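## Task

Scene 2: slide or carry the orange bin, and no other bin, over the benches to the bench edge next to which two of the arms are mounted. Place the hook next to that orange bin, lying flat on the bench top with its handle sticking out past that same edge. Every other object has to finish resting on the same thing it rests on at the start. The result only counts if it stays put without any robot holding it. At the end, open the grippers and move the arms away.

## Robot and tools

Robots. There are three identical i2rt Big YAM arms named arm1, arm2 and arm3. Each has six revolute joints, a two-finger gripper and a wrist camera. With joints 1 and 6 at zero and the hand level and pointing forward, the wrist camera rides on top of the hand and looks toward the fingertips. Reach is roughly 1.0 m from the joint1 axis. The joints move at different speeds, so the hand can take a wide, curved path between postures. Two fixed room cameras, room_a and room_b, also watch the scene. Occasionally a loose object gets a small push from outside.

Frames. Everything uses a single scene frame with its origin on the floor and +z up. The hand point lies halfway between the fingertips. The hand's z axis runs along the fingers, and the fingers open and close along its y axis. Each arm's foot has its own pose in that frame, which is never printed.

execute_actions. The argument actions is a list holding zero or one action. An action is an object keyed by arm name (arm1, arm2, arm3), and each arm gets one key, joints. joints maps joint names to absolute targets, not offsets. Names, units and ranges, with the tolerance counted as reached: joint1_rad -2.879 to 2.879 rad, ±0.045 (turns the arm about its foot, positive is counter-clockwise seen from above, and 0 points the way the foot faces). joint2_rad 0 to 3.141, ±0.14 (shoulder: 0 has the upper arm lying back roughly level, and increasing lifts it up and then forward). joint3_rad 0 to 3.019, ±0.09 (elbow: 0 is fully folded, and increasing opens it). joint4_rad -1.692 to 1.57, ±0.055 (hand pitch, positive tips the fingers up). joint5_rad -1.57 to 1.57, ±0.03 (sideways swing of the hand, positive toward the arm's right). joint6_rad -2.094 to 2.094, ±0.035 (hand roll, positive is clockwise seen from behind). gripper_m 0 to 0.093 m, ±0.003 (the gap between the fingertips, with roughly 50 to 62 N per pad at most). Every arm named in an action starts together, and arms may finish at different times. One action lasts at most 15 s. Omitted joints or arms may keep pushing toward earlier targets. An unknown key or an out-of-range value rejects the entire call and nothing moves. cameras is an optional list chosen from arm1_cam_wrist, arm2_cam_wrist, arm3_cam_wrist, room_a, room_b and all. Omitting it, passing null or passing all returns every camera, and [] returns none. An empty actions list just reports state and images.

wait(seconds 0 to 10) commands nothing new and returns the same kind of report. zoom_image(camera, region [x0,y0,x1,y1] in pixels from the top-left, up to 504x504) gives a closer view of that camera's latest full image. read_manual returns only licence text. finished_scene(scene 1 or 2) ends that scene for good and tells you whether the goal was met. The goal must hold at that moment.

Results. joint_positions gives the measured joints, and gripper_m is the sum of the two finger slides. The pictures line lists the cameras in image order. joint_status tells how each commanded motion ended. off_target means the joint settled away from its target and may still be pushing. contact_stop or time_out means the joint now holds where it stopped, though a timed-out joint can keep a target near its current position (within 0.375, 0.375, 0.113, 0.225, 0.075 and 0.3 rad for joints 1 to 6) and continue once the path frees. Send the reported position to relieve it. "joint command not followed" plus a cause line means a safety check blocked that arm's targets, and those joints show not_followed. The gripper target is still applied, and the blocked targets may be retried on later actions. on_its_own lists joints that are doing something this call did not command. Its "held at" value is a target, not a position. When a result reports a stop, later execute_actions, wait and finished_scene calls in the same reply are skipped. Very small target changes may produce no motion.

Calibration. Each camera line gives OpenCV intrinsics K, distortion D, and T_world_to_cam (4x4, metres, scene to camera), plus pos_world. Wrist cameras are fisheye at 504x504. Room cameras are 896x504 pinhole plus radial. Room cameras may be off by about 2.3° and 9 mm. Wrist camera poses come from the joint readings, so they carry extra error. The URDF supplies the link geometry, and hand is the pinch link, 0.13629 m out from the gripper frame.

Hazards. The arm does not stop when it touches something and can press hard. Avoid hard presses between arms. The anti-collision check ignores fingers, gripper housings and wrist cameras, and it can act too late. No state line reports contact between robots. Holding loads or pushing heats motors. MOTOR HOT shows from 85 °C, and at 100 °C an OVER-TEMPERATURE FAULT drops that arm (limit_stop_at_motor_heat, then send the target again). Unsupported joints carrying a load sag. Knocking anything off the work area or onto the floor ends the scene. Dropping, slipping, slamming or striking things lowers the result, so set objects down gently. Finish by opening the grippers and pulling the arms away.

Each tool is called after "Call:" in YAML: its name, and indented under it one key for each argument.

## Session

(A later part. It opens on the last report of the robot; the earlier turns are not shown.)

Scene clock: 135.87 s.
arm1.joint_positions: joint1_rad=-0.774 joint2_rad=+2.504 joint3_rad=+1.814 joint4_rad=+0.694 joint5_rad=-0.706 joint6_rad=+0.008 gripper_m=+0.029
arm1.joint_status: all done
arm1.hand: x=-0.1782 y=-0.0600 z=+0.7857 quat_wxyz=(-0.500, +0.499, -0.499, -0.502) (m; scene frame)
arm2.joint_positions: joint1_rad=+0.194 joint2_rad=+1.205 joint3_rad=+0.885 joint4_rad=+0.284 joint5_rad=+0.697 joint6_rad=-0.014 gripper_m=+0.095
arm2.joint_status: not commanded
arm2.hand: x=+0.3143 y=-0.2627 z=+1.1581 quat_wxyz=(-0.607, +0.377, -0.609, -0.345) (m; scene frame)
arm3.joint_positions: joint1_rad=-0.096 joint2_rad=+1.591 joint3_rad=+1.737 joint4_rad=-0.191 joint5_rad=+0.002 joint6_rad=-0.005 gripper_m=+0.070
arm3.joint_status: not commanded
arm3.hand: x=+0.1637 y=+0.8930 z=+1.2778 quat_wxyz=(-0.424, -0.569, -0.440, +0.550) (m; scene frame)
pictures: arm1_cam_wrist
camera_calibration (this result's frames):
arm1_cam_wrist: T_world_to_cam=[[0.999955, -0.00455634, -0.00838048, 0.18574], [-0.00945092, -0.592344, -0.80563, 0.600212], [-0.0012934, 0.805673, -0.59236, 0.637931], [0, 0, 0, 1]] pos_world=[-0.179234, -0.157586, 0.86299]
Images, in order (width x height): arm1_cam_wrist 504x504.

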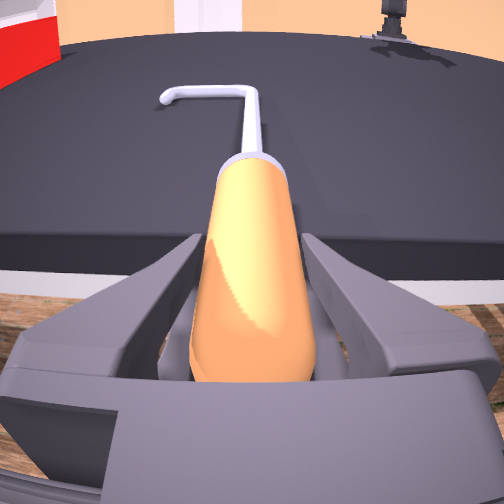

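Call:
execute_actions:
  actions:
    - {"arm1":{"joints":{"gripper_m":0.093}}}
  cameras: []

Call:
execute_actions:
  actions:
    - {"arm1":{"joints":{"joint2_rad":2.3}}}
  cameras: []

Call:
execute_actions:
  actions:
    - {"arm1":{"joints":{"joint1_rad":0.2,"joint2_rad":1.0,"joint3_rad":1.2,"joint4_rad":-0.5,"joint5_rad":0}}}
  cameras: []

Call:
execute_actions:
  actions:
    - {"arm2":{"joints":{"joint1_rad":0.8,"joint2_rad":2.49,"joint3_rad":1.61,"joint4_rad":0.93,"joint5_rad":0.8}}}
  cameras: []

Call:
execute_actions:
  actions:
    - {"arm2":{"joints":{"joint1_rad":0.67,"joint2_rad":2.695,"joint3_rad":2.06,"joint4_rad":0.625,"joint5_rad":0.665}},"arm3":{"joints":{"joint1_rad":0.2,"joint4_rad":-0.35}}}
  cameras: ["arm2_cam_wrist"]

Scene clock: 150.43 s.
arm1.joint_positions: joint1_rad=-0.774 joint2_rad=+2.504 joint3_rad=+1.820 joint4_rad=+0.694 joint5_rad=-0.706 joint6_rad=+0.008 gripper_m=+0.093
arm1.joint_status: all done
arm1.hand: x=-0.1772 y=-0.0589 z=+0.7888 quat_wxyz=(-0.502, +0.499, -0.497, -0.502) (m; scene frame)
arm2.joint_positions: joint1_rad=+0.194 joint2_rad=+1.205 joint3_rad=+0.885 joint4_rad=+0.284 joint5_rad=+0.697 joint6_rad=-0.014 gripper_m=+0.095
arm2.joint_status: not commanded
arm2.hand: x=+0.3143 y=-0.2627 z=+1.1581 quat_wxyz=(-0.607, +0.377, -0.609, -0.345) (m; scene frame)
arm3.joint_positions: joint1_rad=-0.096 joint2_rad=+1.591 joint3_rad=+1.737 joint4_rad=-0.191 joint5_rad=+0.002 joint6_rad=-0.005 gripper_m=+0.070
arm3.joint_status: not commanded
arm3.hand: x=+0.1637 y=+0.8930 z=+1.2778 quat_wxyz=(-0.424, -0.569, -0.440, +0.550) (m; scene frame)
pictures: none
No camera images: the call's "cameras" was empty. Leave "cameras" out to get every camera's image.

Scene clock: 151.73 s.
arm1.joint_positions: joint1_rad=-0.774 joint2_rad=+2.260 joint3_rad=+1.849 joint4_rad=+0.694 joint5_rad=-0.706 joint6_rad=+0.008 gripper_m=+0.093
arm1.joint_status: all done
arm1.hand: x=-0.1815 y=-0.0630 z=+1.0108 quat_wxyz=(-0.593, +0.487, -0.396, -0.505) (m; scene frame)
arm2.joint_positions: joint1_rad=+0.194 joint2_rad=+1.205 joint3_rad=+0.885 joint4_rad=+0.284 joint5_rad=+0.697 joint6_rad=-0.014 gripper_m=+0.095
arm2.joint_status: not commanded
arm2.hand: x=+0.3143 y=-0.2627 z=+1.1581 quat_wxyz=(-0.607, +0.377, -0.609, -0.345) (m; scene frame)
arm3.joint_positions: joint1_rad=-0.096 joint2_rad=+1.591 joint3_rad=+1.737 joint4_rad=-0.191 joint5_rad=+0.002 joint6_rad=-0.005 gripper_m=+0.070
arm3.joint_status: not commanded
arm3.hand: x=+0.1637 y=+0.8930 z=+1.2778 quat_wxyz=(-0.424, -0.569, -0.440, +0.550) (m; scene frame)
pictures: none
No camera images: the call's "cameras" was empty. Leave "cameras" out to get every camera's image.

Scene clock: 153.60 s.
arm1.joint_positions: joint1_rad=+0.191 joint2_rad=+0.985 joint3_rad=+1.216 joint4_rad=-0.482 joint5_rad=-0.002 joint6_rad=+0.008 gripper_m=+0.093
arm1.joint_status: all done
arm1.hand: x=-0.7791 y=-0.3288 z=+1.2346 quat_wxyz=(-0.371, +0.626, -0.483, -0.487) (m; scene frame)
arm2.joint_positions: joint1_rad=+0.194 joint2_rad=+1.205 joint3_rad=+0.885 joint4_rad=+0.284 joint5_rad=+0.697 joint6_rad=-0.014 gripper_m=+0.095
arm2.joint_status: not commanded
arm2.hand: x=+0.3143 y=-0.2627 z=+1.1581 quat_wxyz=(-0.607, +0.377, -0.609, -0.345) (m; scene frame)
arm3.joint_positions: joint1_rad=-0.096 joint2_rad=+1.591 joint3_rad=+1.737 joint4_rad=-0.191 joint5_rad=+0.002 joint6_rad=-0.005 gripper_m=+0.070
arm3.joint_status: not commanded
arm3.hand: x=+0.1637 y=+0.8930 z=+1.2778 quat_wxyz=(-0.424, -0.569, -0.440, +0.550) (m; scene frame)
pictures: none
No camera images: the call's "cameras" was empty. Leave "cameras" out to get every camera's image.

Scene clock: 155.43 s.
arm1.joint_positions: joint1_rad=+0.191 joint2_rad=+0.985 joint3_rad=+1.216 joint4_rad=-0.482 joint5_rad=-0.002 joint6_rad=+0.008 gripper_m=+0.093
arm1.joint_status: not commanded
arm1.hand: x=-0.7791 y=-0.3288 z=+1.2346 quat_wxyz=(-0.371, +0.626, -0.483, -0.487) (m; scene frame)
arm2.joint_positions: joint1_rad=+0.802 joint2_rad=+2.497 joint3_rad=+1.582 joint4_rad=+0.915 joint5_rad=+0.798 joint6_rad=-0.012 gripper_m=+0.095
arm2.joint_status: all done
arm2.hand: x=-0.1780 y=-0.1542 z=+0.7767 quat_wxyz=(-0.502, +0.505, -0.494, -0.499) (m; scene frame)
arm3.joint_positions: joint1_rad=-0.096 joint2_rad=+1.591 joint3_rad=+1.737 joint4_rad=-0.191 joint5_rad=+0.002 joint6_rad=-0.005 gripper_m=+0.070
arm3.joint_status: not commanded
arm3.hand: x=+0.1637 y=+0.8930 z=+1.2778 quat_wxyz=(-0.424, -0.569, -0.440, +0.550) (m; scene frame)
pictures: none
No camera images: the call's "cameras" was empty. Leave "cameras" out to get every camera's image.

Scene clock: 156.87 s.
arm1.joint_positions: joint1_rad=+0.191 joint2_rad=+0.985 joint3_rad=+1.216 joint4_rad=-0.482 joint5_rad=-0.002 joint6_rad=+0.008 gripper_m=+0.093
arm1.joint_status: not commanded
arm1.hand: x=-0.7791 y=-0.3288 z=+1.2346 quat_wxyz=(-0.371, +0.626, -0.483, -0.487) (m; scene frame)
arm2.joint_positions: joint1_rad=+0.672 joint2_rad=+2.694 joint3_rad=+2.023 joint4_rad=+0.630 joint5_rad=+0.666 joint6_rad=-0.012 gripper_m=+0.095
arm2.joint_status: all done
arm2.hand: x=-0.1719 y=-0.0222 z=+0.7633 quat_wxyz=(-0.500, +0.520, -0.495, -0.484) (m; scene frame)
arm3.joint_positions: joint1_rad=+0.195 joint2_rad=+1.591 joint3_rad=+1.737 joint4_rad=-0.337 joint5_rad=-0.001 joint6_rad=-0.005 gripper_m=+0.070
arm3.joint_status: all done
arm3.hand: x=+0.3718 y=+0.8739 z=+1.2428 quat_wxyz=(-0.461, -0.532, -0.554, +0.445) (m; scene frame)
pictures: arm2_cam_wrist
camera_calibration (this result's frames):
arm2_cam_wrist: T_world_to_cam=[[0.999614, 0.020606, 0.0186358, 0.16221], [0.0273537, -0.612457, -0.79003, 0.594732], [-0.00486573, 0.790235, -0.612785, 0.604493], [0, 0, 0, 1]] pos_world=[-0.175474, -0.116786, 0.837257]
Images, in order (width x height): arm2_cam_wrist 504x504.

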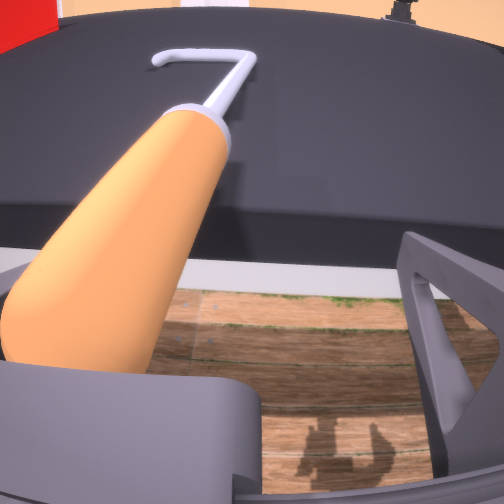

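Call:
execute_actions:
  actions:
    - {"arm2":{"joints":{"joint1_rad":0.745,"joint5_rad":0.80}}}
  cameras: ["arm2_cam_wrist"]

Scene clock: 162.70 s.
arm1.joint_positions: joint1_rad=+0.191 joint2_rad=+0.985 joint3_rad=+1.216 joint4_rad=-0.482 joint5_rad=-0.002 joint6_rad=+0.008 gripper_m=+0.093
arm1.joint_status: not commanded
arm1.hand: x=-0.7791 y=-0.3288 z=+1.2346 quat_wxyz=(-0.371, +0.626, -0.483, -0.487) (m; scene frame)
arm2.joint_positions: joint1_rad=+0.753 joint2_rad=+2.694 joint3_rad=+2.023 joint4_rad=+0.630 joint5_rad=+0.797 joint6_rad=-0.012 gripper_m=+0.095
arm2.joint_status: all done
arm2.hand: x=-0.2101 y=-0.0629 z=+0.7638 quat_wxyz=(-0.514, +0.508, -0.506, -0.472) (m; scene frame)
arm3.joint_positions: joint1_rad=+0.195 joint2_rad=+1.591 joint3_rad=+1.737 joint4_rad=-0.337 joint5_rad=-0.001 joint6_rad=-0.005 gripper_m=+0.070
arm3.joint_status: not commanded
arm3.hand: x=+0.3718 y=+0.8739 z=+1.2428 quat_wxyz=(-0.461, -0.532, -0.554, +0.445) (m; scene frame)
pictures: arm2_cam_wrist
camera_calibration (this result's frames):
arm2_cam_wrist: T_world_to_cam=[[0.999314, -0.0293136, 0.0226241, 0.194936], [0.0000342054, -0.610254, -0.792206, 0.567281], [0.0370288, 0.791663, -0.609835, 0.643418], [0, 0, 0, 1]] pos_world=[-0.218647, -0.157471, 0.837371]
Images, in order (width x height): arm2_cam_wrist 504x504.

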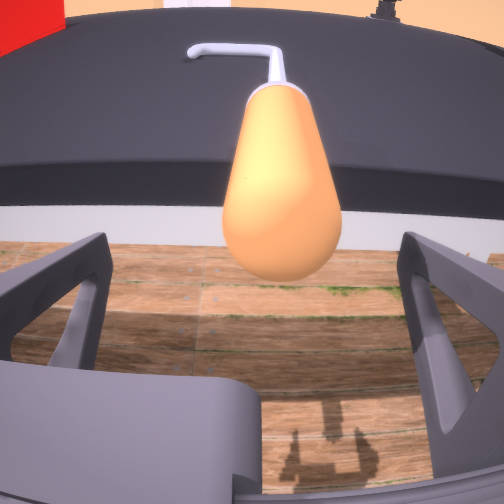

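Call:
execute_actions:
  actions:
    - {"arm2":{"joints":{"joint1_rad":0.70,"joint2_rad":2.79,"joint3_rad":2.27,"joint4_rad":0.53,"joint5_rad":0.785}}}
  cameras: ["arm2_cam_wrist"]

Scene clock: 168.50 s.
arm1.joint_positions: joint1_rad=+0.191 joint2_rad=+0.985 joint3_rad=+1.216 joint4_rad=-0.482 joint5_rad=-0.002 joint6_rad=+0.008 gripper_m=+0.093
arm1.joint_status: not commanded
arm1.hand: x=-0.7791 y=-0.3288 z=+1.2346 quat_wxyz=(-0.371, +0.626, -0.483, -0.487) (m; scene frame)
arm2.joint_positions: joint1_rad=+0.696 joint2_rad=+2.762 joint3_rad=+2.232 joint4_rad=+0.539 joint5_rad=+0.787 joint6_rad=-0.012 gripper_m=+0.095
arm2.joint_status: all done
arm2.hand: x=-0.1932 y=-0.0064 z=+0.7930 quat_wxyz=(-0.525, +0.477, -0.517, -0.478) (m; scene frame)
arm3.joint_positions: joint1_rad=+0.195 joint2_rad=+1.591 joint3_rad=+1.737 joint4_rad=-0.337 joint5_rad=-0.001 joint6_rad=-0.005 gripper_m=+0.070
arm3.joint_status: not commanded
arm3.hand: x=+0.3718 y=+0.8739 z=+1.2428 quat_wxyz=(-0.461, -0.532, -0.554, +0.445) (m; scene frame)
pictures: arm2_cam_wrist
camera_calibration (this result's frames):
arm2_cam_wrist: T_world_to_cam=[[0.996971, -0.0765818, -0.0135391, 0.206983], [-0.0554742, -0.578286, -0.813946, 0.631645], [0.054504, 0.812232, -0.580782, 0.596345], [0, 0, 0, 1]] pos_world=[-0.20382, -0.103248, 0.863274]
Images, in order (width x height): arm2_cam_wrist 504x504.

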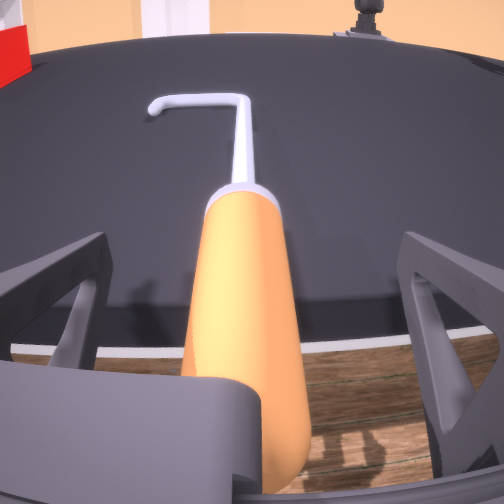

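Call:
execute_actions:
  actions:
    - {"arm2":{"joints":{"joint4_rad":0.475,"gripper_m":0}}}
  cameras: ["arm2_cam_wrist"]

Call:
execute_actions:
  actions:
    - {"arm2":{"joints":{"joint2_rad":2.55,"joint6_rad":-1.57}}}
  cameras: ["arm2_cam_wrist"]

Scene clock: 174.90 s.
arm1.joint_positions: joint1_rad=+0.191 joint2_rad=+0.985 joint3_rad=+1.216 joint4_rad=-0.482 joint5_rad=-0.002 joint6_rad=+0.008 gripper_m=+0.093
arm1.joint_status: not commanded
arm1.hand: x=-0.7791 y=-0.3288 z=+1.2346 quat_wxyz=(-0.371, +0.626, -0.483, -0.487) (m; scene frame)
arm2.joint_positions: joint1_rad=+0.696 joint2_rad=+2.762 joint3_rad=+2.232 joint4_rad=+0.489 joint5_rad=+0.784 joint6_rad=-0.012 gripper_m=+0.029
arm2.joint_status: gripper_m off_target (ended at +0.029, target +0.000); the others done
arm2.hand: x=-0.1935 y=-0.0065 z=+0.7831 quat_wxyz=(-0.524, +0.496, -0.518, -0.460) (m; scene frame)
arm3.joint_positions: joint1_rad=+0.195 joint2_rad=+1.591 joint3_rad=+1.737 joint4_rad=-0.337 joint5_rad=-0.001 joint6_rad=-0.005 gripper_m=+0.070
arm3.joint_status: not commanded
arm3.hand: x=+0.3718 y=+0.8739 z=+1.2428 quat_wxyz=(-0.461, -0.532, -0.554, +0.445) (m; scene frame)
pictures: arm2_cam_wrist
camera_calibration (this result's frames):
arm2_cam_wrist: T_world_to_cam=[[0.997033, -0.0738932, 0.0215446, 0.17973], [-0.0280587, -0.609579, -0.792229, 0.611606], [0.0716735, 0.789274, -0.609844, 0.616589], [0, 0, 0, 1]] pos_world=[-0.206229, -0.100555, 0.856683]
Images, in order (width x height): arm2_cam_wrist 504x504.

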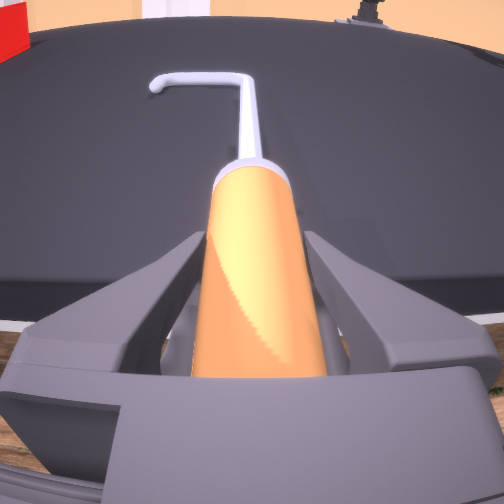

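Scene clock: 178.37 s.
arm1.joint_positions: joint1_rad=+0.191 joint2_rad=+0.985 joint3_rad=+1.216 joint4_rad=-0.482 joint5_rad=-0.002 joint6_rad=+0.008 gripper_m=+0.093
arm1.joint_status: not commanded
arm1.hand: x=-0.7791 y=-0.3288 z=+1.2346 quat_wxyz=(-0.371, +0.626, -0.483, -0.487) (m; scene frame)
arm2.joint_positions: joint1_rad=+0.696 joint2_rad=+2.558 joint3_rad=+2.232 joint4_rad=+0.461 joint5_rad=+0.787 joint6_rad=-1.528 gripper_m=+0.029
arm2.joint_status: joint6_rad time_out (moved -1.515 of -1.558); the others done
arm2.on_its_own: joint6_rad reads -1.528 and still pushes toward -1.570 since a time_out
arm2.hand: x=-0.1981 y=-0.0013 z=+0.9631 quat_wxyz=(-0.740, +0.667, -0.077, -0.017) (m; scene frame)
arm3.joint_positions: joint1_rad=+0.195 joint2_rad=+1.591 joint3_rad=+1.737 joint4_rad=-0.337 joint5_rad=-0.001 joint6_rad=-0.005 gripper_m=+0.070
arm3.joint_status: not commanded
arm3.hand: x=+0.3718 y=+0.8739 z=+1.2428 quat_wxyz=(-0.461, -0.532, -0.554, +0.445) (m; scene frame)
pictures: arm2_cam_wrist
camera_calibration (this result's frames):
arm2_cam_wrist: T_world_to_cam=[[0.149506, -0.0990819, 0.983784, -0.913863], [0.743816, -0.644267, -0.177925, 0.318505], [0.651449, 0.758355, -0.0226228, 0.27187], [0, 0, 0, 1]] pos_world=[-0.277391, -0.0915193, 0.961864]
Images, in order (width x height): arm2_cam_wrist 504x504.

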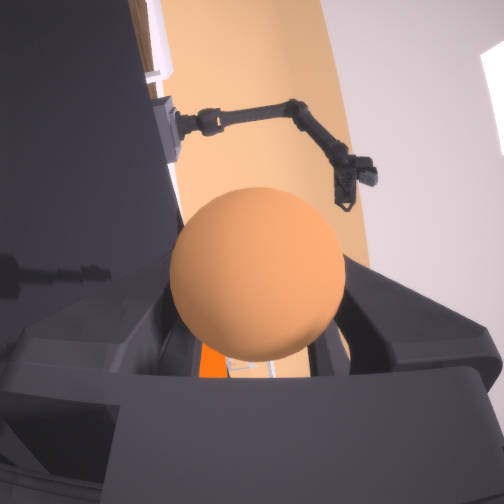

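Call:
execute_actions:
  actions:
    - {"arm2":{"joints":{"joint2_rad":2.08}}}
  cameras: []

Call:
execute_actions:
  actions:
    - {"arm2":{"joints":{"joint1_rad":-0.195,"joint2_rad":2.15,"joint3_rad":1.88,"joint4_rad":0.36,"joint5_rad":-0.7}}}
  cameras: ["arm2_cam_wrist","arm3_cam_wrist","room_b"]

Call:
zoom_image:
  camera: "room_b"
  region: [400, 180, 600, 320]

Scene clock: 190.97 s.
arm1.joint_positions: joint1_rad=+0.191 joint2_rad=+0.985 joint3_rad=+1.216 joint4_rad=-0.482 joint5_rad=-0.002 joint6_rad=+0.008 gripper_m=+0.093
arm1.joint_status: not commanded
arm1.hand: x=-0.7791 y=-0.3288 z=+1.2346 quat_wxyz=(-0.371, +0.626, -0.483, -0.487) (m; scene frame)
arm2.joint_positions: joint1_rad=+0.696 joint2_rad=+2.117 joint3_rad=+2.237 joint4_rad=+0.462 joint5_rad=+0.796 joint6_rad=-1.544 gripper_m=+0.029
arm2.joint_status: all done
arm2.hand: x=-0.1255 y=-0.0872 z=+1.3475 quat_wxyz=(-0.824, +0.525, -0.177, -0.116) (m; scene frame)
arm3.joint_positions: joint1_rad=+0.195 joint2_rad=+1.591 joint3_rad=+1.737 joint4_rad=-0.337 joint5_rad=-0.001 joint6_rad=-0.005 gripper_m=+0.070
arm3.joint_status: not commanded
arm3.hand: x=+0.3718 y=+0.8739 z=+1.2428 quat_wxyz=(-0.461, -0.532, -0.554, +0.445) (m; scene frame)
pictures: none
No camera images: the call's "cameras" was empty. Leave "cameras" out to get every camera's image.

Scene clock: 193.33 s.
arm1.joint_positions: joint1_rad=+0.191 joint2_rad=+0.985 joint3_rad=+1.216 joint4_rad=-0.482 joint5_rad=-0.002 joint6_rad=+0.008 gripper_m=+0.093
arm1.joint_status: not commanded
arm1.hand: x=-0.7791 y=-0.3288 z=+1.2346 quat_wxyz=(-0.371, +0.626, -0.483, -0.487) (m; scene frame)
arm2.joint_positions: joint1_rad=-0.201 joint2_rad=+2.198 joint3_rad=+1.836 joint4_rad=+0.323 joint5_rad=-0.699 joint6_rad=-1.544 gripper_m=+0.029
arm2.joint_status: all done
arm2.hand: x=+0.3685 y=+0.0742 z=+1.0314 quat_wxyz=(-0.670, +0.699, +0.161, -0.190) (m; scene frame)
arm3.joint_positions: joint1_rad=+0.195 joint2_rad=+1.591 joint3_rad=+1.737 joint4_rad=-0.337 joint5_rad=-0.001 joint6_rad=-0.005 gripper_m=+0.070
arm3.joint_status: not commanded
arm3.hand: x=+0.3718 y=+0.8739 z=+1.2428 quat_wxyz=(-0.461, -0.532, -0.554, +0.445) (m; scene frame)
pictures: arm2_cam_wrist, arm3_cam_wrist, room_b
camera_calibration (this result's frames):
arm2_cam_wrist: T_world_to_cam=[[0.042609, 0.06992, 0.996642, -1.04473], [0.991246, -0.127731, -0.0334172, -0.32075], [0.124966, 0.989341, -0.0747504, 0.0777329], [0, 0, 0, 1]] pos_world=[0.352743, -0.0448266, 1.03631]
arm3_cam_wrist: T_world_to_cam=[[-0.999792, -0.0188027, 0.00791525, 0.373965], [-0.0190218, 0.718963, -0.694788, 0.248181], [0.00737308, -0.694794, -0.719171, 1.62222], [0, 0, 0, 1]] pos_world=[0.366647, 0.955706, 1.33613]
Images, in order (width x height): arm2_cam_wrist 504x504, arm3_cam_wrist 504x504, room_b 896x504.

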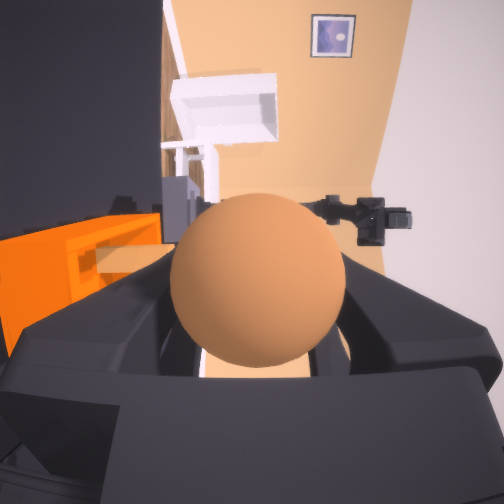

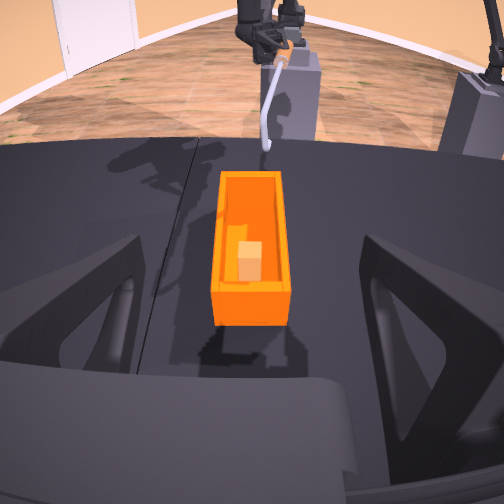

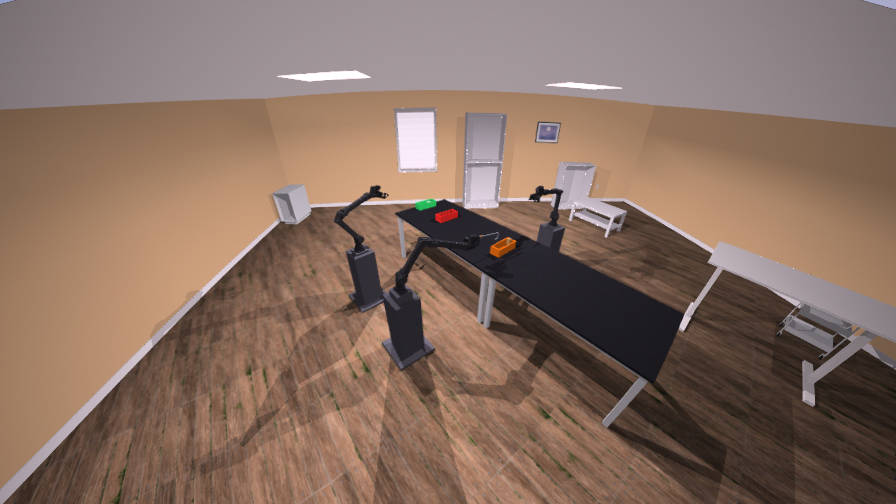

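Region (400, 180, 600, 320) of room_b's 896x504 image, scaled by 2.520, with more detail than that image has; it fills the top 353 rows of this view, and the rest is white.

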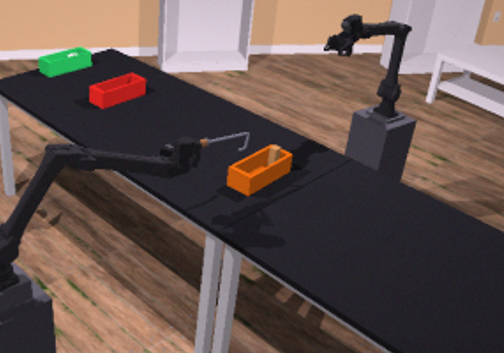

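Call:
execute_actions:
  actions:
    - {"arm2":{"joints":{"joint1_rad":-0.225,"joint2_rad":2.3,"joint3_rad":2.0,"joint4_rad":0.31}}}
  cameras: ["arm3_cam_wrist","room_b"]

Call:
zoom_image:
  camera: "room_b"
  region: [450, 210, 550, 280]

Scene clock: 200.77 s.
arm1.joint_positions: joint1_rad=+0.191 joint2_rad=+0.985 joint3_rad=+1.216 joint4_rad=-0.482 joint5_rad=-0.002 joint6_rad=+0.008 gripper_m=+0.093
arm1.joint_status: not commanded
arm1.hand: x=-0.7791 y=-0.3288 z=+1.2346 quat_wxyz=(-0.371, +0.626, -0.483, -0.487) (m; scene frame)
arm2.joint_positions: joint1_rad=-0.221 joint2_rad=+2.327 joint3_rad=+1.934 joint4_rad=+0.289 joint5_rad=-0.701 joint6_rad=-1.544 gripper_m=+0.029
arm2.joint_status: all done
arm2.hand: x=+0.3914 y=+0.0989 z=+0.9694 quat_wxyz=(-0.650, +0.720, +0.144, -0.193) (m; scene frame)
arm3.joint_positions: joint1_rad=+0.195 joint2_rad=+1.591 joint3_rad=+1.737 joint4_rad=-0.337 joint5_rad=-0.001 joint6_rad=-0.005 gripper_m=+0.070
arm3.joint_status: not commanded
arm3.hand: x=+0.3718 y=+0.8739 z=+1.2428 quat_wxyz=(-0.461, -0.532, -0.554, +0.445) (m; scene frame)
pictures: arm3_cam_wrist, room_b
camera_calibration (this result's frames):
arm3_cam_wrist: T_world_to_cam=[[-0.999792, -0.0188027, 0.00791525, 0.373965], [-0.0190218, 0.718963, -0.694788, 0.248181], [0.00737308, -0.694794, -0.719171, 1.62222], [0, 0, 0, 1]] pos_world=[0.366647, 0.955706, 1.33613]
Images, in order (width x height): arm3_cam_wrist 504x504, room_b 896x504.

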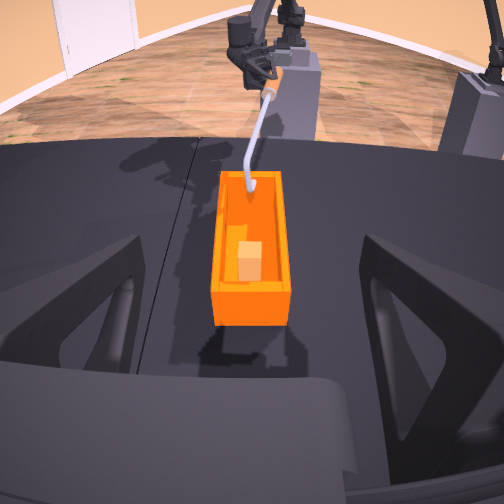

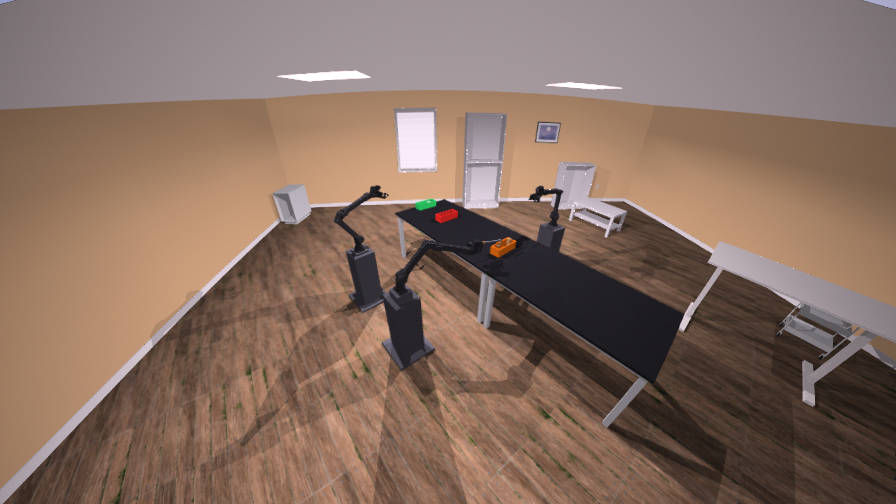

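Region (450, 210, 550, 280) of room_b's 896x504 image, scaled by 5.040, with more detail than that image has; it fills the top 353 rows of this view, and the rest is white.

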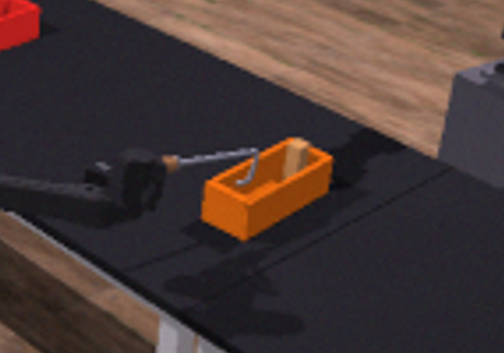

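Call:
execute_actions:
  actions:
    - {"arm2":{"joints":{"joint3_rad":1.85,"joint4_rad":0.37}}}
  cameras: []

Call:
execute_actions:
  actions:
    - {"arm2":{"joints":{"joint2_rad":2.19,"joint3_rad":1.65,"joint4_rad":0.47}}}
  cameras: []

Call:
execute_actions:
  actions:
    - {"arm2":{"joints":{"joint2_rad":2.08,"joint3_rad":1.45,"joint4_rad":0.565}}}
  cameras: ["arm3_cam_wrist","room_b"]

Call:
zoom_image:
  camera: "room_b"
  region: [430, 215, 540, 290]

Scene clock: 211.70 s.
arm1.joint_positions: joint1_rad=+0.191 joint2_rad=+0.985 joint3_rad=+1.216 joint4_rad=-0.482 joint5_rad=-0.002 joint6_rad=+0.008 gripper_m=+0.093
arm1.joint_status: not commanded
arm1.hand: x=-0.7791 y=-0.3288 z=+1.2346 quat_wxyz=(-0.371, +0.626, -0.483, -0.487) (m; scene frame)
arm2.joint_positions: joint1_rad=-0.221 joint2_rad=+2.328 joint3_rad=+1.819 joint4_rad=+0.334 joint5_rad=-0.699 joint6_rad=-1.544 gripper_m=+0.029
arm2.joint_status: all done
arm2.hand: x=+0.3872 y=+0.0785 z=+0.9147 quat_wxyz=(-0.626, +0.741, +0.132, -0.203) (m; scene frame)
arm3.joint_positions: joint1_rad=+0.195 joint2_rad=+1.591 joint3_rad=+1.737 joint4_rad=-0.337 joint5_rad=-0.001 joint6_rad=-0.005 gripper_m=+0.070
arm3.joint_status: not commanded
arm3.hand: x=+0.3718 y=+0.8739 z=+1.2428 quat_wxyz=(-0.461, -0.532, -0.554, +0.445) (m; scene frame)
pictures: none
No camera images: the call's "cameras" was empty. Leave "cameras" out to get every camera's image.

Scene clock: 212.63 s.
arm1.joint_positions: joint1_rad=+0.191 joint2_rad=+0.985 joint3_rad=+1.216 joint4_rad=-0.482 joint5_rad=-0.002 joint6_rad=+0.008 gripper_m=+0.093
arm1.joint_status: not commanded
arm1.hand: x=-0.7791 y=-0.3288 z=+1.2346 quat_wxyz=(-0.371, +0.626, -0.483, -0.487) (m; scene frame)
arm2.joint_positions: joint1_rad=-0.221 joint2_rad=+2.234 joint3_rad=+1.635 joint4_rad=+0.428 joint5_rad=-0.697 joint6_rad=-1.544 gripper_m=+0.029
arm2.joint_status: all done
arm2.hand: x=+0.3787 y=+0.0389 z=+0.9138 quat_wxyz=(-0.628, +0.740, +0.131, -0.202) (m; scene frame)
arm3.joint_positions: joint1_rad=+0.195 joint2_rad=+1.591 joint3_rad=+1.737 joint4_rad=-0.337 joint5_rad=-0.001 joint6_rad=-0.005 gripper_m=+0.070
arm3.joint_status: not commanded
arm3.hand: x=+0.3718 y=+0.8739 z=+1.2428 quat_wxyz=(-0.461, -0.532, -0.554, +0.445) (m; scene frame)
pictures: none
No camera images: the call's "cameras" was empty. Leave "cameras" out to get every camera's image.

Scene clock: 213.57 s.
arm1.joint_positions: joint1_rad=+0.191 joint2_rad=+0.985 joint3_rad=+1.216 joint4_rad=-0.482 joint5_rad=-0.002 joint6_rad=+0.008 gripper_m=+0.093
arm1.joint_status: not commanded
arm1.hand: x=-0.7791 y=-0.3288 z=+1.2346 quat_wxyz=(-0.371, +0.626, -0.483, -0.487) (m; scene frame)
arm2.joint_positions: joint1_rad=-0.221 joint2_rad=+2.116 joint3_rad=+1.435 joint4_rad=+0.523 joint5_rad=-0.698 joint6_rad=-1.544 gripper_m=+0.029
arm2.joint_status: all done
arm2.hand: x=+0.3678 y=-0.0103 z=+0.9238 quat_wxyz=(-0.633, +0.736, +0.134, -0.200) (m; scene frame)
arm3.joint_positions: joint1_rad=+0.195 joint2_rad=+1.591 joint3_rad=+1.737 joint4_rad=-0.337 joint5_rad=-0.001 joint6_rad=-0.005 gripper_m=+0.070
arm3.joint_status: not commanded
arm3.hand: x=+0.3718 y=+0.8739 z=+1.2428 quat_wxyz=(-0.461, -0.532, -0.554, +0.445) (m; scene frame)
pictures: arm3_cam_wrist, room_b
camera_calibration (this result's frames):
arm3_cam_wrist: T_world_to_cam=[[-0.999792, -0.0188027, 0.00791525, 0.373965], [-0.0190218, 0.718963, -0.694788, 0.248181], [0.00737308, -0.694794, -0.719171, 1.62222], [0, 0, 0, 1]] pos_world=[0.366647, 0.955706, 1.33613]
Images, in order (width x height): arm3_cam_wrist 504x504, room_b 896x504.

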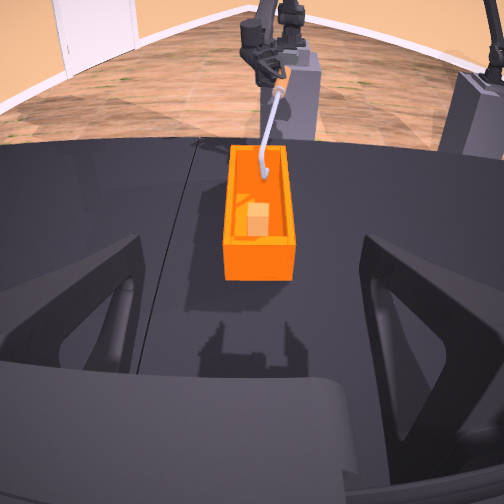

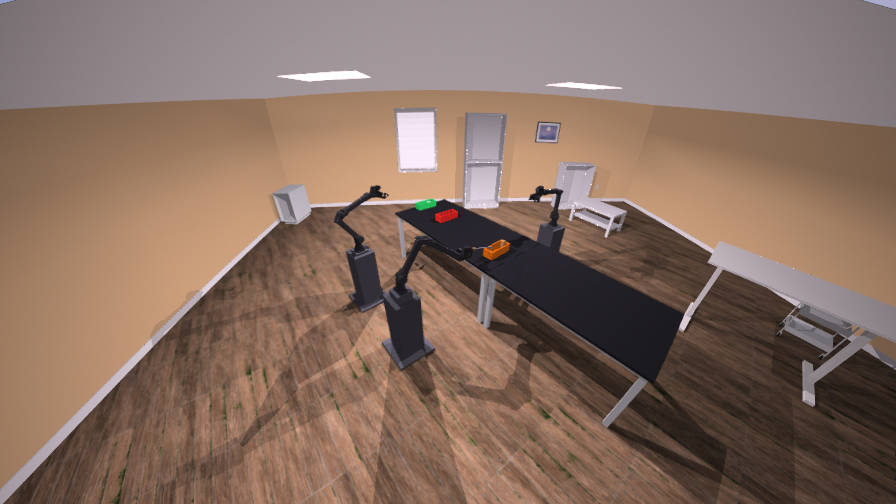

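Region (430, 215, 540, 290) of room_b's 896x504 image, scaled by 4.582, with more detail than that image has; it fills the top 344 rows of this view, and the rest is white.

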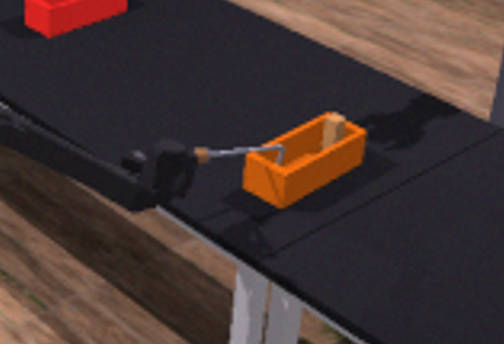

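Call:
execute_actions:
  actions:
    - {"arm2":{"joints":{"joint2_rad":1.99,"joint3_rad":1.27,"joint4_rad":0.645}}}
  cameras: []

Call:
execute_actions:
  actions:
    - {"arm2":{"joints":{"joint2_rad":1.895,"joint3_rad":1.10,"joint4_rad":0.72}}}
  cameras: []

Call:
execute_actions:
  actions:
    - {"arm2":{"joints":{"joint2_rad":1.82,"joint3_rad":0.975,"joint4_rad":0.78}}}
  cameras: ["arm3_cam_wrist","room_b"]

Call:
zoom_image:
  camera: "room_b"
  region: [430, 215, 540, 290]

Scene clock: 221.10 s.
arm1.joint_positions: joint1_rad=+0.191 joint2_rad=+0.985 joint3_rad=+1.216 joint4_rad=-0.482 joint5_rad=-0.002 joint6_rad=+0.008 gripper_m=+0.093
arm1.joint_status: not commanded
arm1.hand: x=-0.7791 y=-0.3288 z=+1.2346 quat_wxyz=(-0.371, +0.626, -0.483, -0.487) (m; scene frame)
arm2.joint_positions: joint1_rad=-0.221 joint2_rad=+2.026 joint3_rad=+1.253 joint4_rad=+0.602 joint5_rad=-0.697 joint6_rad=-1.544 gripper_m=+0.029
arm2.joint_status: all done
arm2.hand: x=+0.3569 y=-0.0598 z=+0.9166 quat_wxyz=(-0.628, +0.740, +0.132, -0.202) (m; scene frame)
arm3.joint_positions: joint1_rad=+0.195 joint2_rad=+1.591 joint3_rad=+1.737 joint4_rad=-0.337 joint5_rad=-0.001 joint6_rad=-0.005 gripper_m=+0.070
arm3.joint_status: not commanded
arm3.hand: x=+0.3718 y=+0.8739 z=+1.2428 quat_wxyz=(-0.461, -0.532, -0.554, +0.445) (m; scene frame)
pictures: none
No camera images: the call's "cameras" was empty. Leave "cameras" out to get every camera's image.

Scene clock: 221.97 s.
arm1.joint_positions: joint1_rad=+0.191 joint2_rad=+0.985 joint3_rad=+1.216 joint4_rad=-0.482 joint5_rad=-0.002 joint6_rad=+0.008 gripper_m=+0.093
arm1.joint_status: not commanded
arm1.hand: x=-0.7791 y=-0.3288 z=+1.2346 quat_wxyz=(-0.371, +0.626, -0.483, -0.487) (m; scene frame)
arm2.joint_positions: joint1_rad=-0.221 joint2_rad=+1.928 joint3_rad=+1.085 joint4_rad=+0.677 joint5_rad=-0.697 joint6_rad=-1.544 gripper_m=+0.029
arm2.joint_status: all done
arm2.hand: x=+0.3460 y=-0.1094 z=+0.9192 quat_wxyz=(-0.630, +0.739, +0.132, -0.201) (m; scene frame)
arm3.joint_positions: joint1_rad=+0.195 joint2_rad=+1.591 joint3_rad=+1.737 joint4_rad=-0.337 joint5_rad=-0.001 joint6_rad=-0.005 gripper_m=+0.070
arm3.joint_status: not commanded
arm3.hand: x=+0.3718 y=+0.8739 z=+1.2428 quat_wxyz=(-0.461, -0.532, -0.554, +0.445) (m; scene frame)
pictures: none
No camera images: the call's "cameras" was empty. Leave "cameras" out to get every camera's image.

Scene clock: 222.70 s.
arm1.joint_positions: joint1_rad=+0.191 joint2_rad=+0.985 joint3_rad=+1.216 joint4_rad=-0.482 joint5_rad=-0.002 joint6_rad=+0.008 gripper_m=+0.093
arm1.joint_status: not commanded
arm1.hand: x=-0.7791 y=-0.3288 z=+1.2346 quat_wxyz=(-0.371, +0.626, -0.483, -0.487) (m; scene frame)
arm2.joint_positions: joint1_rad=-0.221 joint2_rad=+1.855 joint3_rad=+0.959 joint4_rad=+0.735 joint5_rad=-0.698 joint6_rad=-1.544 gripper_m=+0.029
arm2.joint_status: all done
arm2.hand: x=+0.3373 y=-0.1486 z=+0.9204 quat_wxyz=(-0.631, +0.737, +0.133, -0.200) (m; scene frame)
arm3.joint_positions: joint1_rad=+0.195 joint2_rad=+1.591 joint3_rad=+1.737 joint4_rad=-0.337 joint5_rad=-0.001 joint6_rad=-0.005 gripper_m=+0.070
arm3.joint_status: not commanded
arm3.hand: x=+0.3718 y=+0.8739 z=+1.2428 quat_wxyz=(-0.461, -0.532, -0.554, +0.445) (m; scene frame)
pictures: arm3_cam_wrist, room_b
camera_calibration (this result's frames):
arm3_cam_wrist: T_world_to_cam=[[-0.999792, -0.0188027, 0.00791525, 0.373965], [-0.0190218, 0.718963, -0.694788, 0.248181], [0.00737308, -0.694794, -0.719171, 1.62222], [0, 0, 0, 1]] pos_world=[0.366647, 0.955706, 1.33613]
Images, in order (width x height): arm3_cam_wrist 504x504, room_b 896x504.

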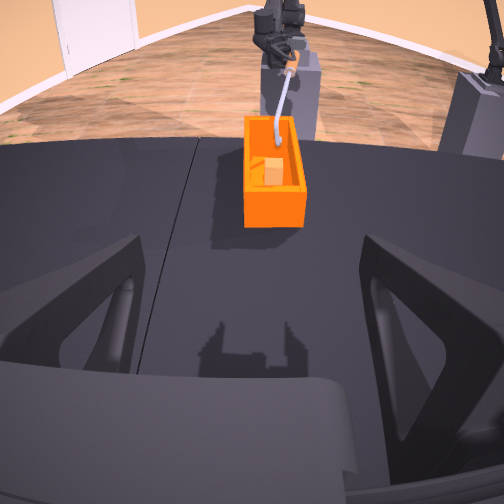

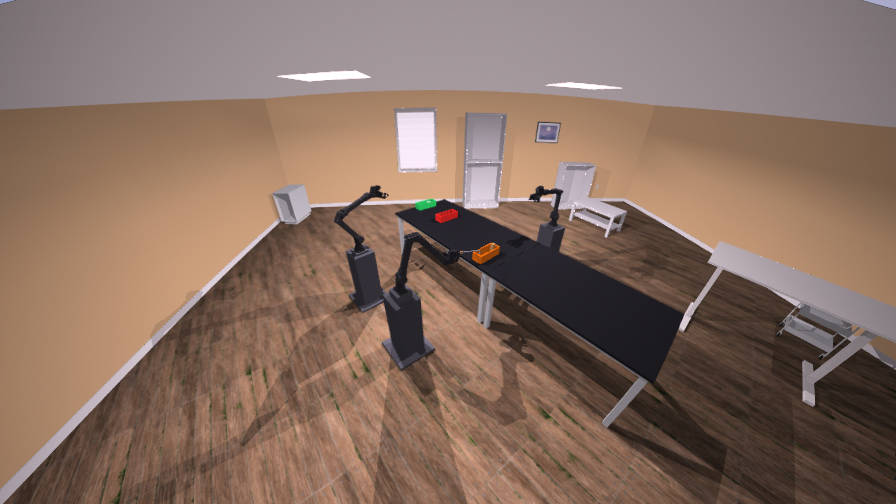

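Region (430, 215, 540, 290) of room_b's 896x504 image, scaled by 4.582, with more detail than that image has; it fills the top 344 rows of this view, and the rest is white.

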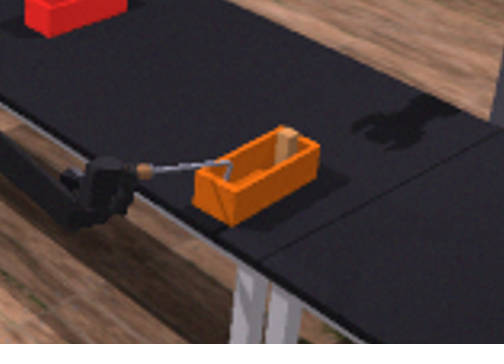

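Call:
execute_actions:
  actions:
    - {"arm2":{"joints":{"joint2_rad":1.77,"joint3_rad":0.895,"joint4_rad":0.815}}}
  cameras: []

Call:
execute_actions:
  actions:
    - {"arm2":{"joints":{"joint3_rad":1.48,"joint4_rad":1.02}}}
  cameras: []

Call:
execute_actions:
  actions:
    - {"arm2":{"joints":{"joint1_rad":-0.38,"joint5_rad":-0.375,"joint2_rad":2.2}}}
  cameras: ["arm3_cam_wrist"]

Call:
execute_actions:
  actions:
    - {"arm2":{"joints":{"joint6_rad":0}}}
  cameras: ["arm3_cam_wrist","arm2_cam_wrist"]

Scene clock: 241.07 s.
arm1.joint_positions: joint1_rad=+0.191 joint2_rad=+0.985 joint3_rad=+1.216 joint4_rad=-0.482 joint5_rad=-0.002 joint6_rad=+0.008 gripper_m=+0.093
arm1.joint_status: not commanded
arm1.hand: x=-0.7791 y=-0.3288 z=+1.2346 quat_wxyz=(-0.371, +0.626, -0.483, -0.487) (m; scene frame)
arm2.joint_positions: joint1_rad=-0.221 joint2_rad=+1.807 joint3_rad=+0.878 joint4_rad=+0.770 joint5_rad=-0.698 joint6_rad=-1.544 gripper_m=+0.029
arm2.joint_status: all done
arm2.hand: x=+0.3315 y=-0.1745 z=+0.9211 quat_wxyz=(-0.632, +0.737, +0.134, -0.200) (m; scene frame)
arm3.joint_positions: joint1_rad=+0.195 joint2_rad=+1.591 joint3_rad=+1.737 joint4_rad=-0.337 joint5_rad=-0.001 joint6_rad=-0.005 gripper_m=+0.070
arm3.joint_status: not commanded
arm3.hand: x=+0.3718 y=+0.8739 z=+1.2428 quat_wxyz=(-0.461, -0.532, -0.554, +0.445) (m; scene frame)
pictures: none
No camera images: the call's "cameras" was empty. Leave "cameras" out to get every camera's image.

Scene clock: 242.43 s.
arm1.joint_positions: joint1_rad=+0.191 joint2_rad=+0.985 joint3_rad=+1.216 joint4_rad=-0.482 joint5_rad=-0.002 joint6_rad=+0.008 gripper_m=+0.093
arm1.joint_status: not commanded
arm1.hand: x=-0.7791 y=-0.3288 z=+1.2346 quat_wxyz=(-0.371, +0.626, -0.483, -0.487) (m; scene frame)
arm2.joint_positions: joint1_rad=-0.221 joint2_rad=+1.784 joint3_rad=+1.427 joint4_rad=+0.993 joint5_rad=-0.704 joint6_rad=-1.543 gripper_m=+0.029
arm2.joint_status: all done
arm2.hand: x=+0.3479 y=-0.0938 z=+1.2520 quat_wxyz=(-0.849, +0.457, +0.255, -0.074) (m; scene frame)
arm3.joint_positions: joint1_rad=+0.195 joint2_rad=+1.591 joint3_rad=+1.737 joint4_rad=-0.337 joint5_rad=-0.001 joint6_rad=-0.005 gripper_m=+0.070
arm3.joint_status: not commanded
arm3.hand: x=+0.3718 y=+0.8739 z=+1.2428 quat_wxyz=(-0.461, -0.532, -0.554, +0.445) (m; scene frame)
pictures: none
No camera images: the call's "cameras" was empty. Leave "cameras" out to get every camera's image.

Scene clock: 243.93 s.
arm1.joint_positions: joint1_rad=+0.191 joint2_rad=+0.985 joint3_rad=+1.216 joint4_rad=-0.482 joint5_rad=-0.002 joint6_rad=+0.008 gripper_m=+0.093
arm1.joint_status: not commanded
arm1.hand: x=-0.7791 y=-0.3288 z=+1.2346 quat_wxyz=(-0.371, +0.626, -0.483, -0.487) (m; scene frame)
arm2.joint_positions: joint1_rad=-0.376 joint2_rad=+2.238 joint3_rad=+1.427 joint4_rad=+0.977 joint5_rad=-0.376 joint6_rad=-1.542 gripper_m=+0.029
arm2.joint_status: all done
arm2.hand: x=+0.5419 y=-0.0212 z=+0.9252 quat_wxyz=(-0.760, +0.650, +0.014, +0.010) (m; scene frame)
arm3.joint_positions: joint1_rad=+0.195 joint2_rad=+1.591 joint3_rad=+1.737 joint4_rad=-0.337 joint5_rad=-0.001 joint6_rad=-0.005 gripper_m=+0.070
arm3.joint_status: not commanded
arm3.hand: x=+0.3718 y=+0.8739 z=+1.2428 quat_wxyz=(-0.461, -0.532, -0.554, +0.445) (m; scene frame)
pictures: arm3_cam_wrist
camera_calibration (this result's frames):
arm3_cam_wrist: T_world_to_cam=[[-0.999792, -0.0188027, 0.00791525, 0.373965], [-0.0190218, 0.718963, -0.694788, 0.248181], [0.00737308, -0.694794, -0.719171, 1.62222], [0, 0, 0, 1]] pos_world=[0.366647, 0.955706, 1.33613]
Images, in order (width x height): arm3_cam_wrist 504x504.

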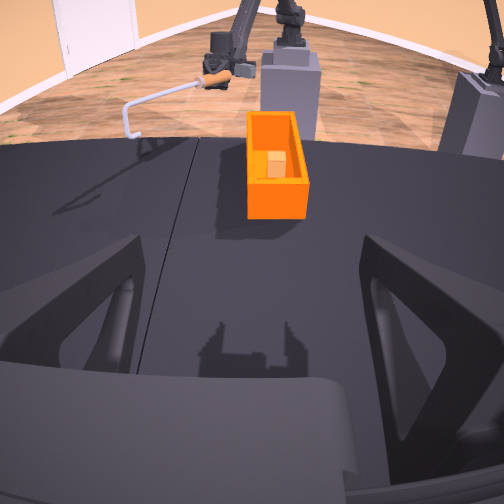

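Scene clock: 246.07 s.
arm1.joint_positions: joint1_rad=+0.191 joint2_rad=+0.985 joint3_rad=+1.216 joint4_rad=-0.482 joint5_rad=-0.002 joint6_rad=+0.008 gripper_m=+0.093
arm1.joint_status: not commanded
arm1.hand: x=-0.7791 y=-0.3288 z=+1.2346 quat_wxyz=(-0.371, +0.626, -0.483, -0.487) (m; scene frame)
arm2.joint_positions: joint1_rad=-0.376 joint2_rad=+2.238 joint3_rad=+1.427 joint4_rad=+0.977 joint5_rad=-0.376 joint6_rad=-0.016 gripper_m=+0.029
arm2.joint_status: all done
arm2.hand: x=+0.5419 y=-0.0212 z=+0.9252 quat_wxyz=(-0.556, +0.479, -0.439, -0.518) (m; scene frame)
arm3.joint_positions: joint1_rad=+0.195 joint2_rad=+1.591 joint3_rad=+1.737 joint4_rad=-0.337 joint5_rad=-0.001 joint6_rad=-0.005 gripper_m=+0.070
arm3.joint_status: not commanded
arm3.hand: x=+0.3718 y=+0.8739 z=+1.2428 quat_wxyz=(-0.461, -0.532, -0.554, +0.445) (m; scene frame)
pictures: arm2_cam_wrist, arm3_cam_wrist
camera_calibration (this result's frames):
arm2_cam_wrist: T_world_to_cam=[[0.998179, 0.00984537, 0.0595151, -0.591596], [0.057467, -0.455218, -0.888524, 0.78187], [0.0183445, 0.890326, -0.454954, 0.549911], [0, 0, 0, 1]] pos_world=[0.535499, -0.127854, 0.980103]
arm3_cam_wrist: T_world_to_cam=[[-0.999792, -0.0188027, 0.00791525, 0.373965], [-0.0190218, 0.718963, -0.694788, 0.248181], [0.00737308, -0.694794, -0.719171, 1.62222], [0, 0, 0, 1]] pos_world=[0.366647, 0.955706, 1.33613]
Images, in order (width x height): arm2_cam_wrist 504x504, arm3_cam_wrist 504x504.

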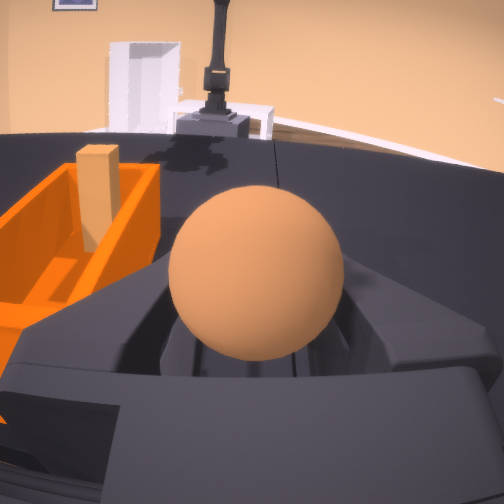

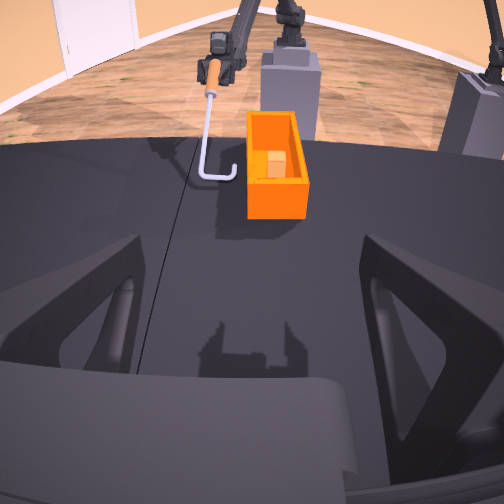

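Clear by a few cm. Lower.

Call:
execute_actions:
  actions:
    - {"arm2":{"joints":{"joint2_rad":2.405,"joint5_rad":-0.34}}}
  cameras: ["arm3_cam_wrist","arm2_cam_wrist"]

Scene clock: 249.63 s.
arm1.joint_positions: joint1_rad=+0.191 joint2_rad=+0.985 joint3_rad=+1.216 joint4_rad=-0.482 joint5_rad=-0.002 joint6_rad=+0.008 gripper_m=+0.093
arm1.joint_status: not commanded
arm1.hand: x=-0.7791 y=-0.3288 z=+1.2346 quat_wxyz=(-0.371, +0.626, -0.483, -0.487) (m; scene frame)
arm2.joint_positions: joint1_rad=-0.376 joint2_rad=+2.412 joint3_rad=+1.451 joint4_rad=+1.007 joint5_rad=-0.340 joint6_rad=-0.008 gripper_m=+0.029
arm2.joint_status: all done
arm2.hand: x=+0.5479 y=-0.0227 z=+0.8073 quat_wxyz=(-0.525, +0.487, -0.490, -0.496) (m; scene frame)
arm3.joint_positions: joint1_rad=+0.195 joint2_rad=+1.591 joint3_rad=+1.737 joint4_rad=-0.337 joint5_rad=-0.001 joint6_rad=-0.005 gripper_m=+0.070
arm3.joint_status: not commanded
arm3.hand: x=+0.3718 y=+0.8739 z=+1.2428 quat_wxyz=(-0.461, -0.532, -0.554, +0.445) (m; scene frame)
pictures: arm2_cam_wrist, arm3_cam_wrist
camera_calibration (this result's frames):
arm2_cam_wrist: T_world_to_cam=[[0.999764, -0.0212342, 0.00450506, -0.547701], [-0.00794942, -0.551281, -0.834282, 0.666002], [0.0201989, 0.834049, -0.55132, 0.57299], [0, 0, 0, 1]] pos_world=[0.541293, -0.122377, 0.874001]
arm3_cam_wrist: T_world_to_cam=[[-0.999792, -0.0188027, 0.00791525, 0.373965], [-0.0190218, 0.718963, -0.694788, 0.248181], [0.00737308, -0.694794, -0.719171, 1.62222], [0, 0, 0, 1]] pos_world=[0.366647, 0.955706, 1.33613]
Images, in order (width x height): arm2_cam_wrist 504x504, arm3_cam_wrist 504x504.

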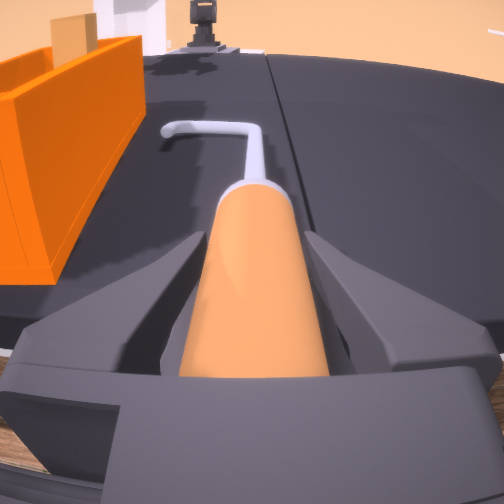

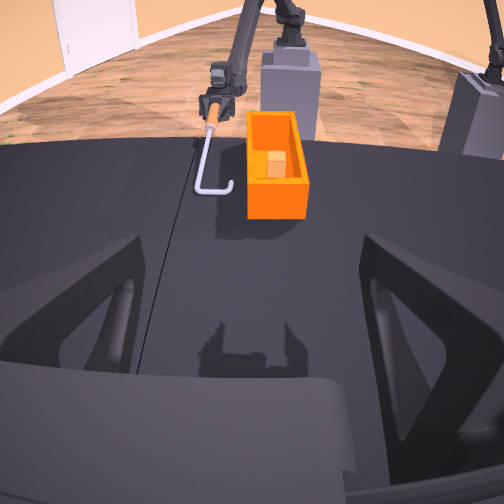

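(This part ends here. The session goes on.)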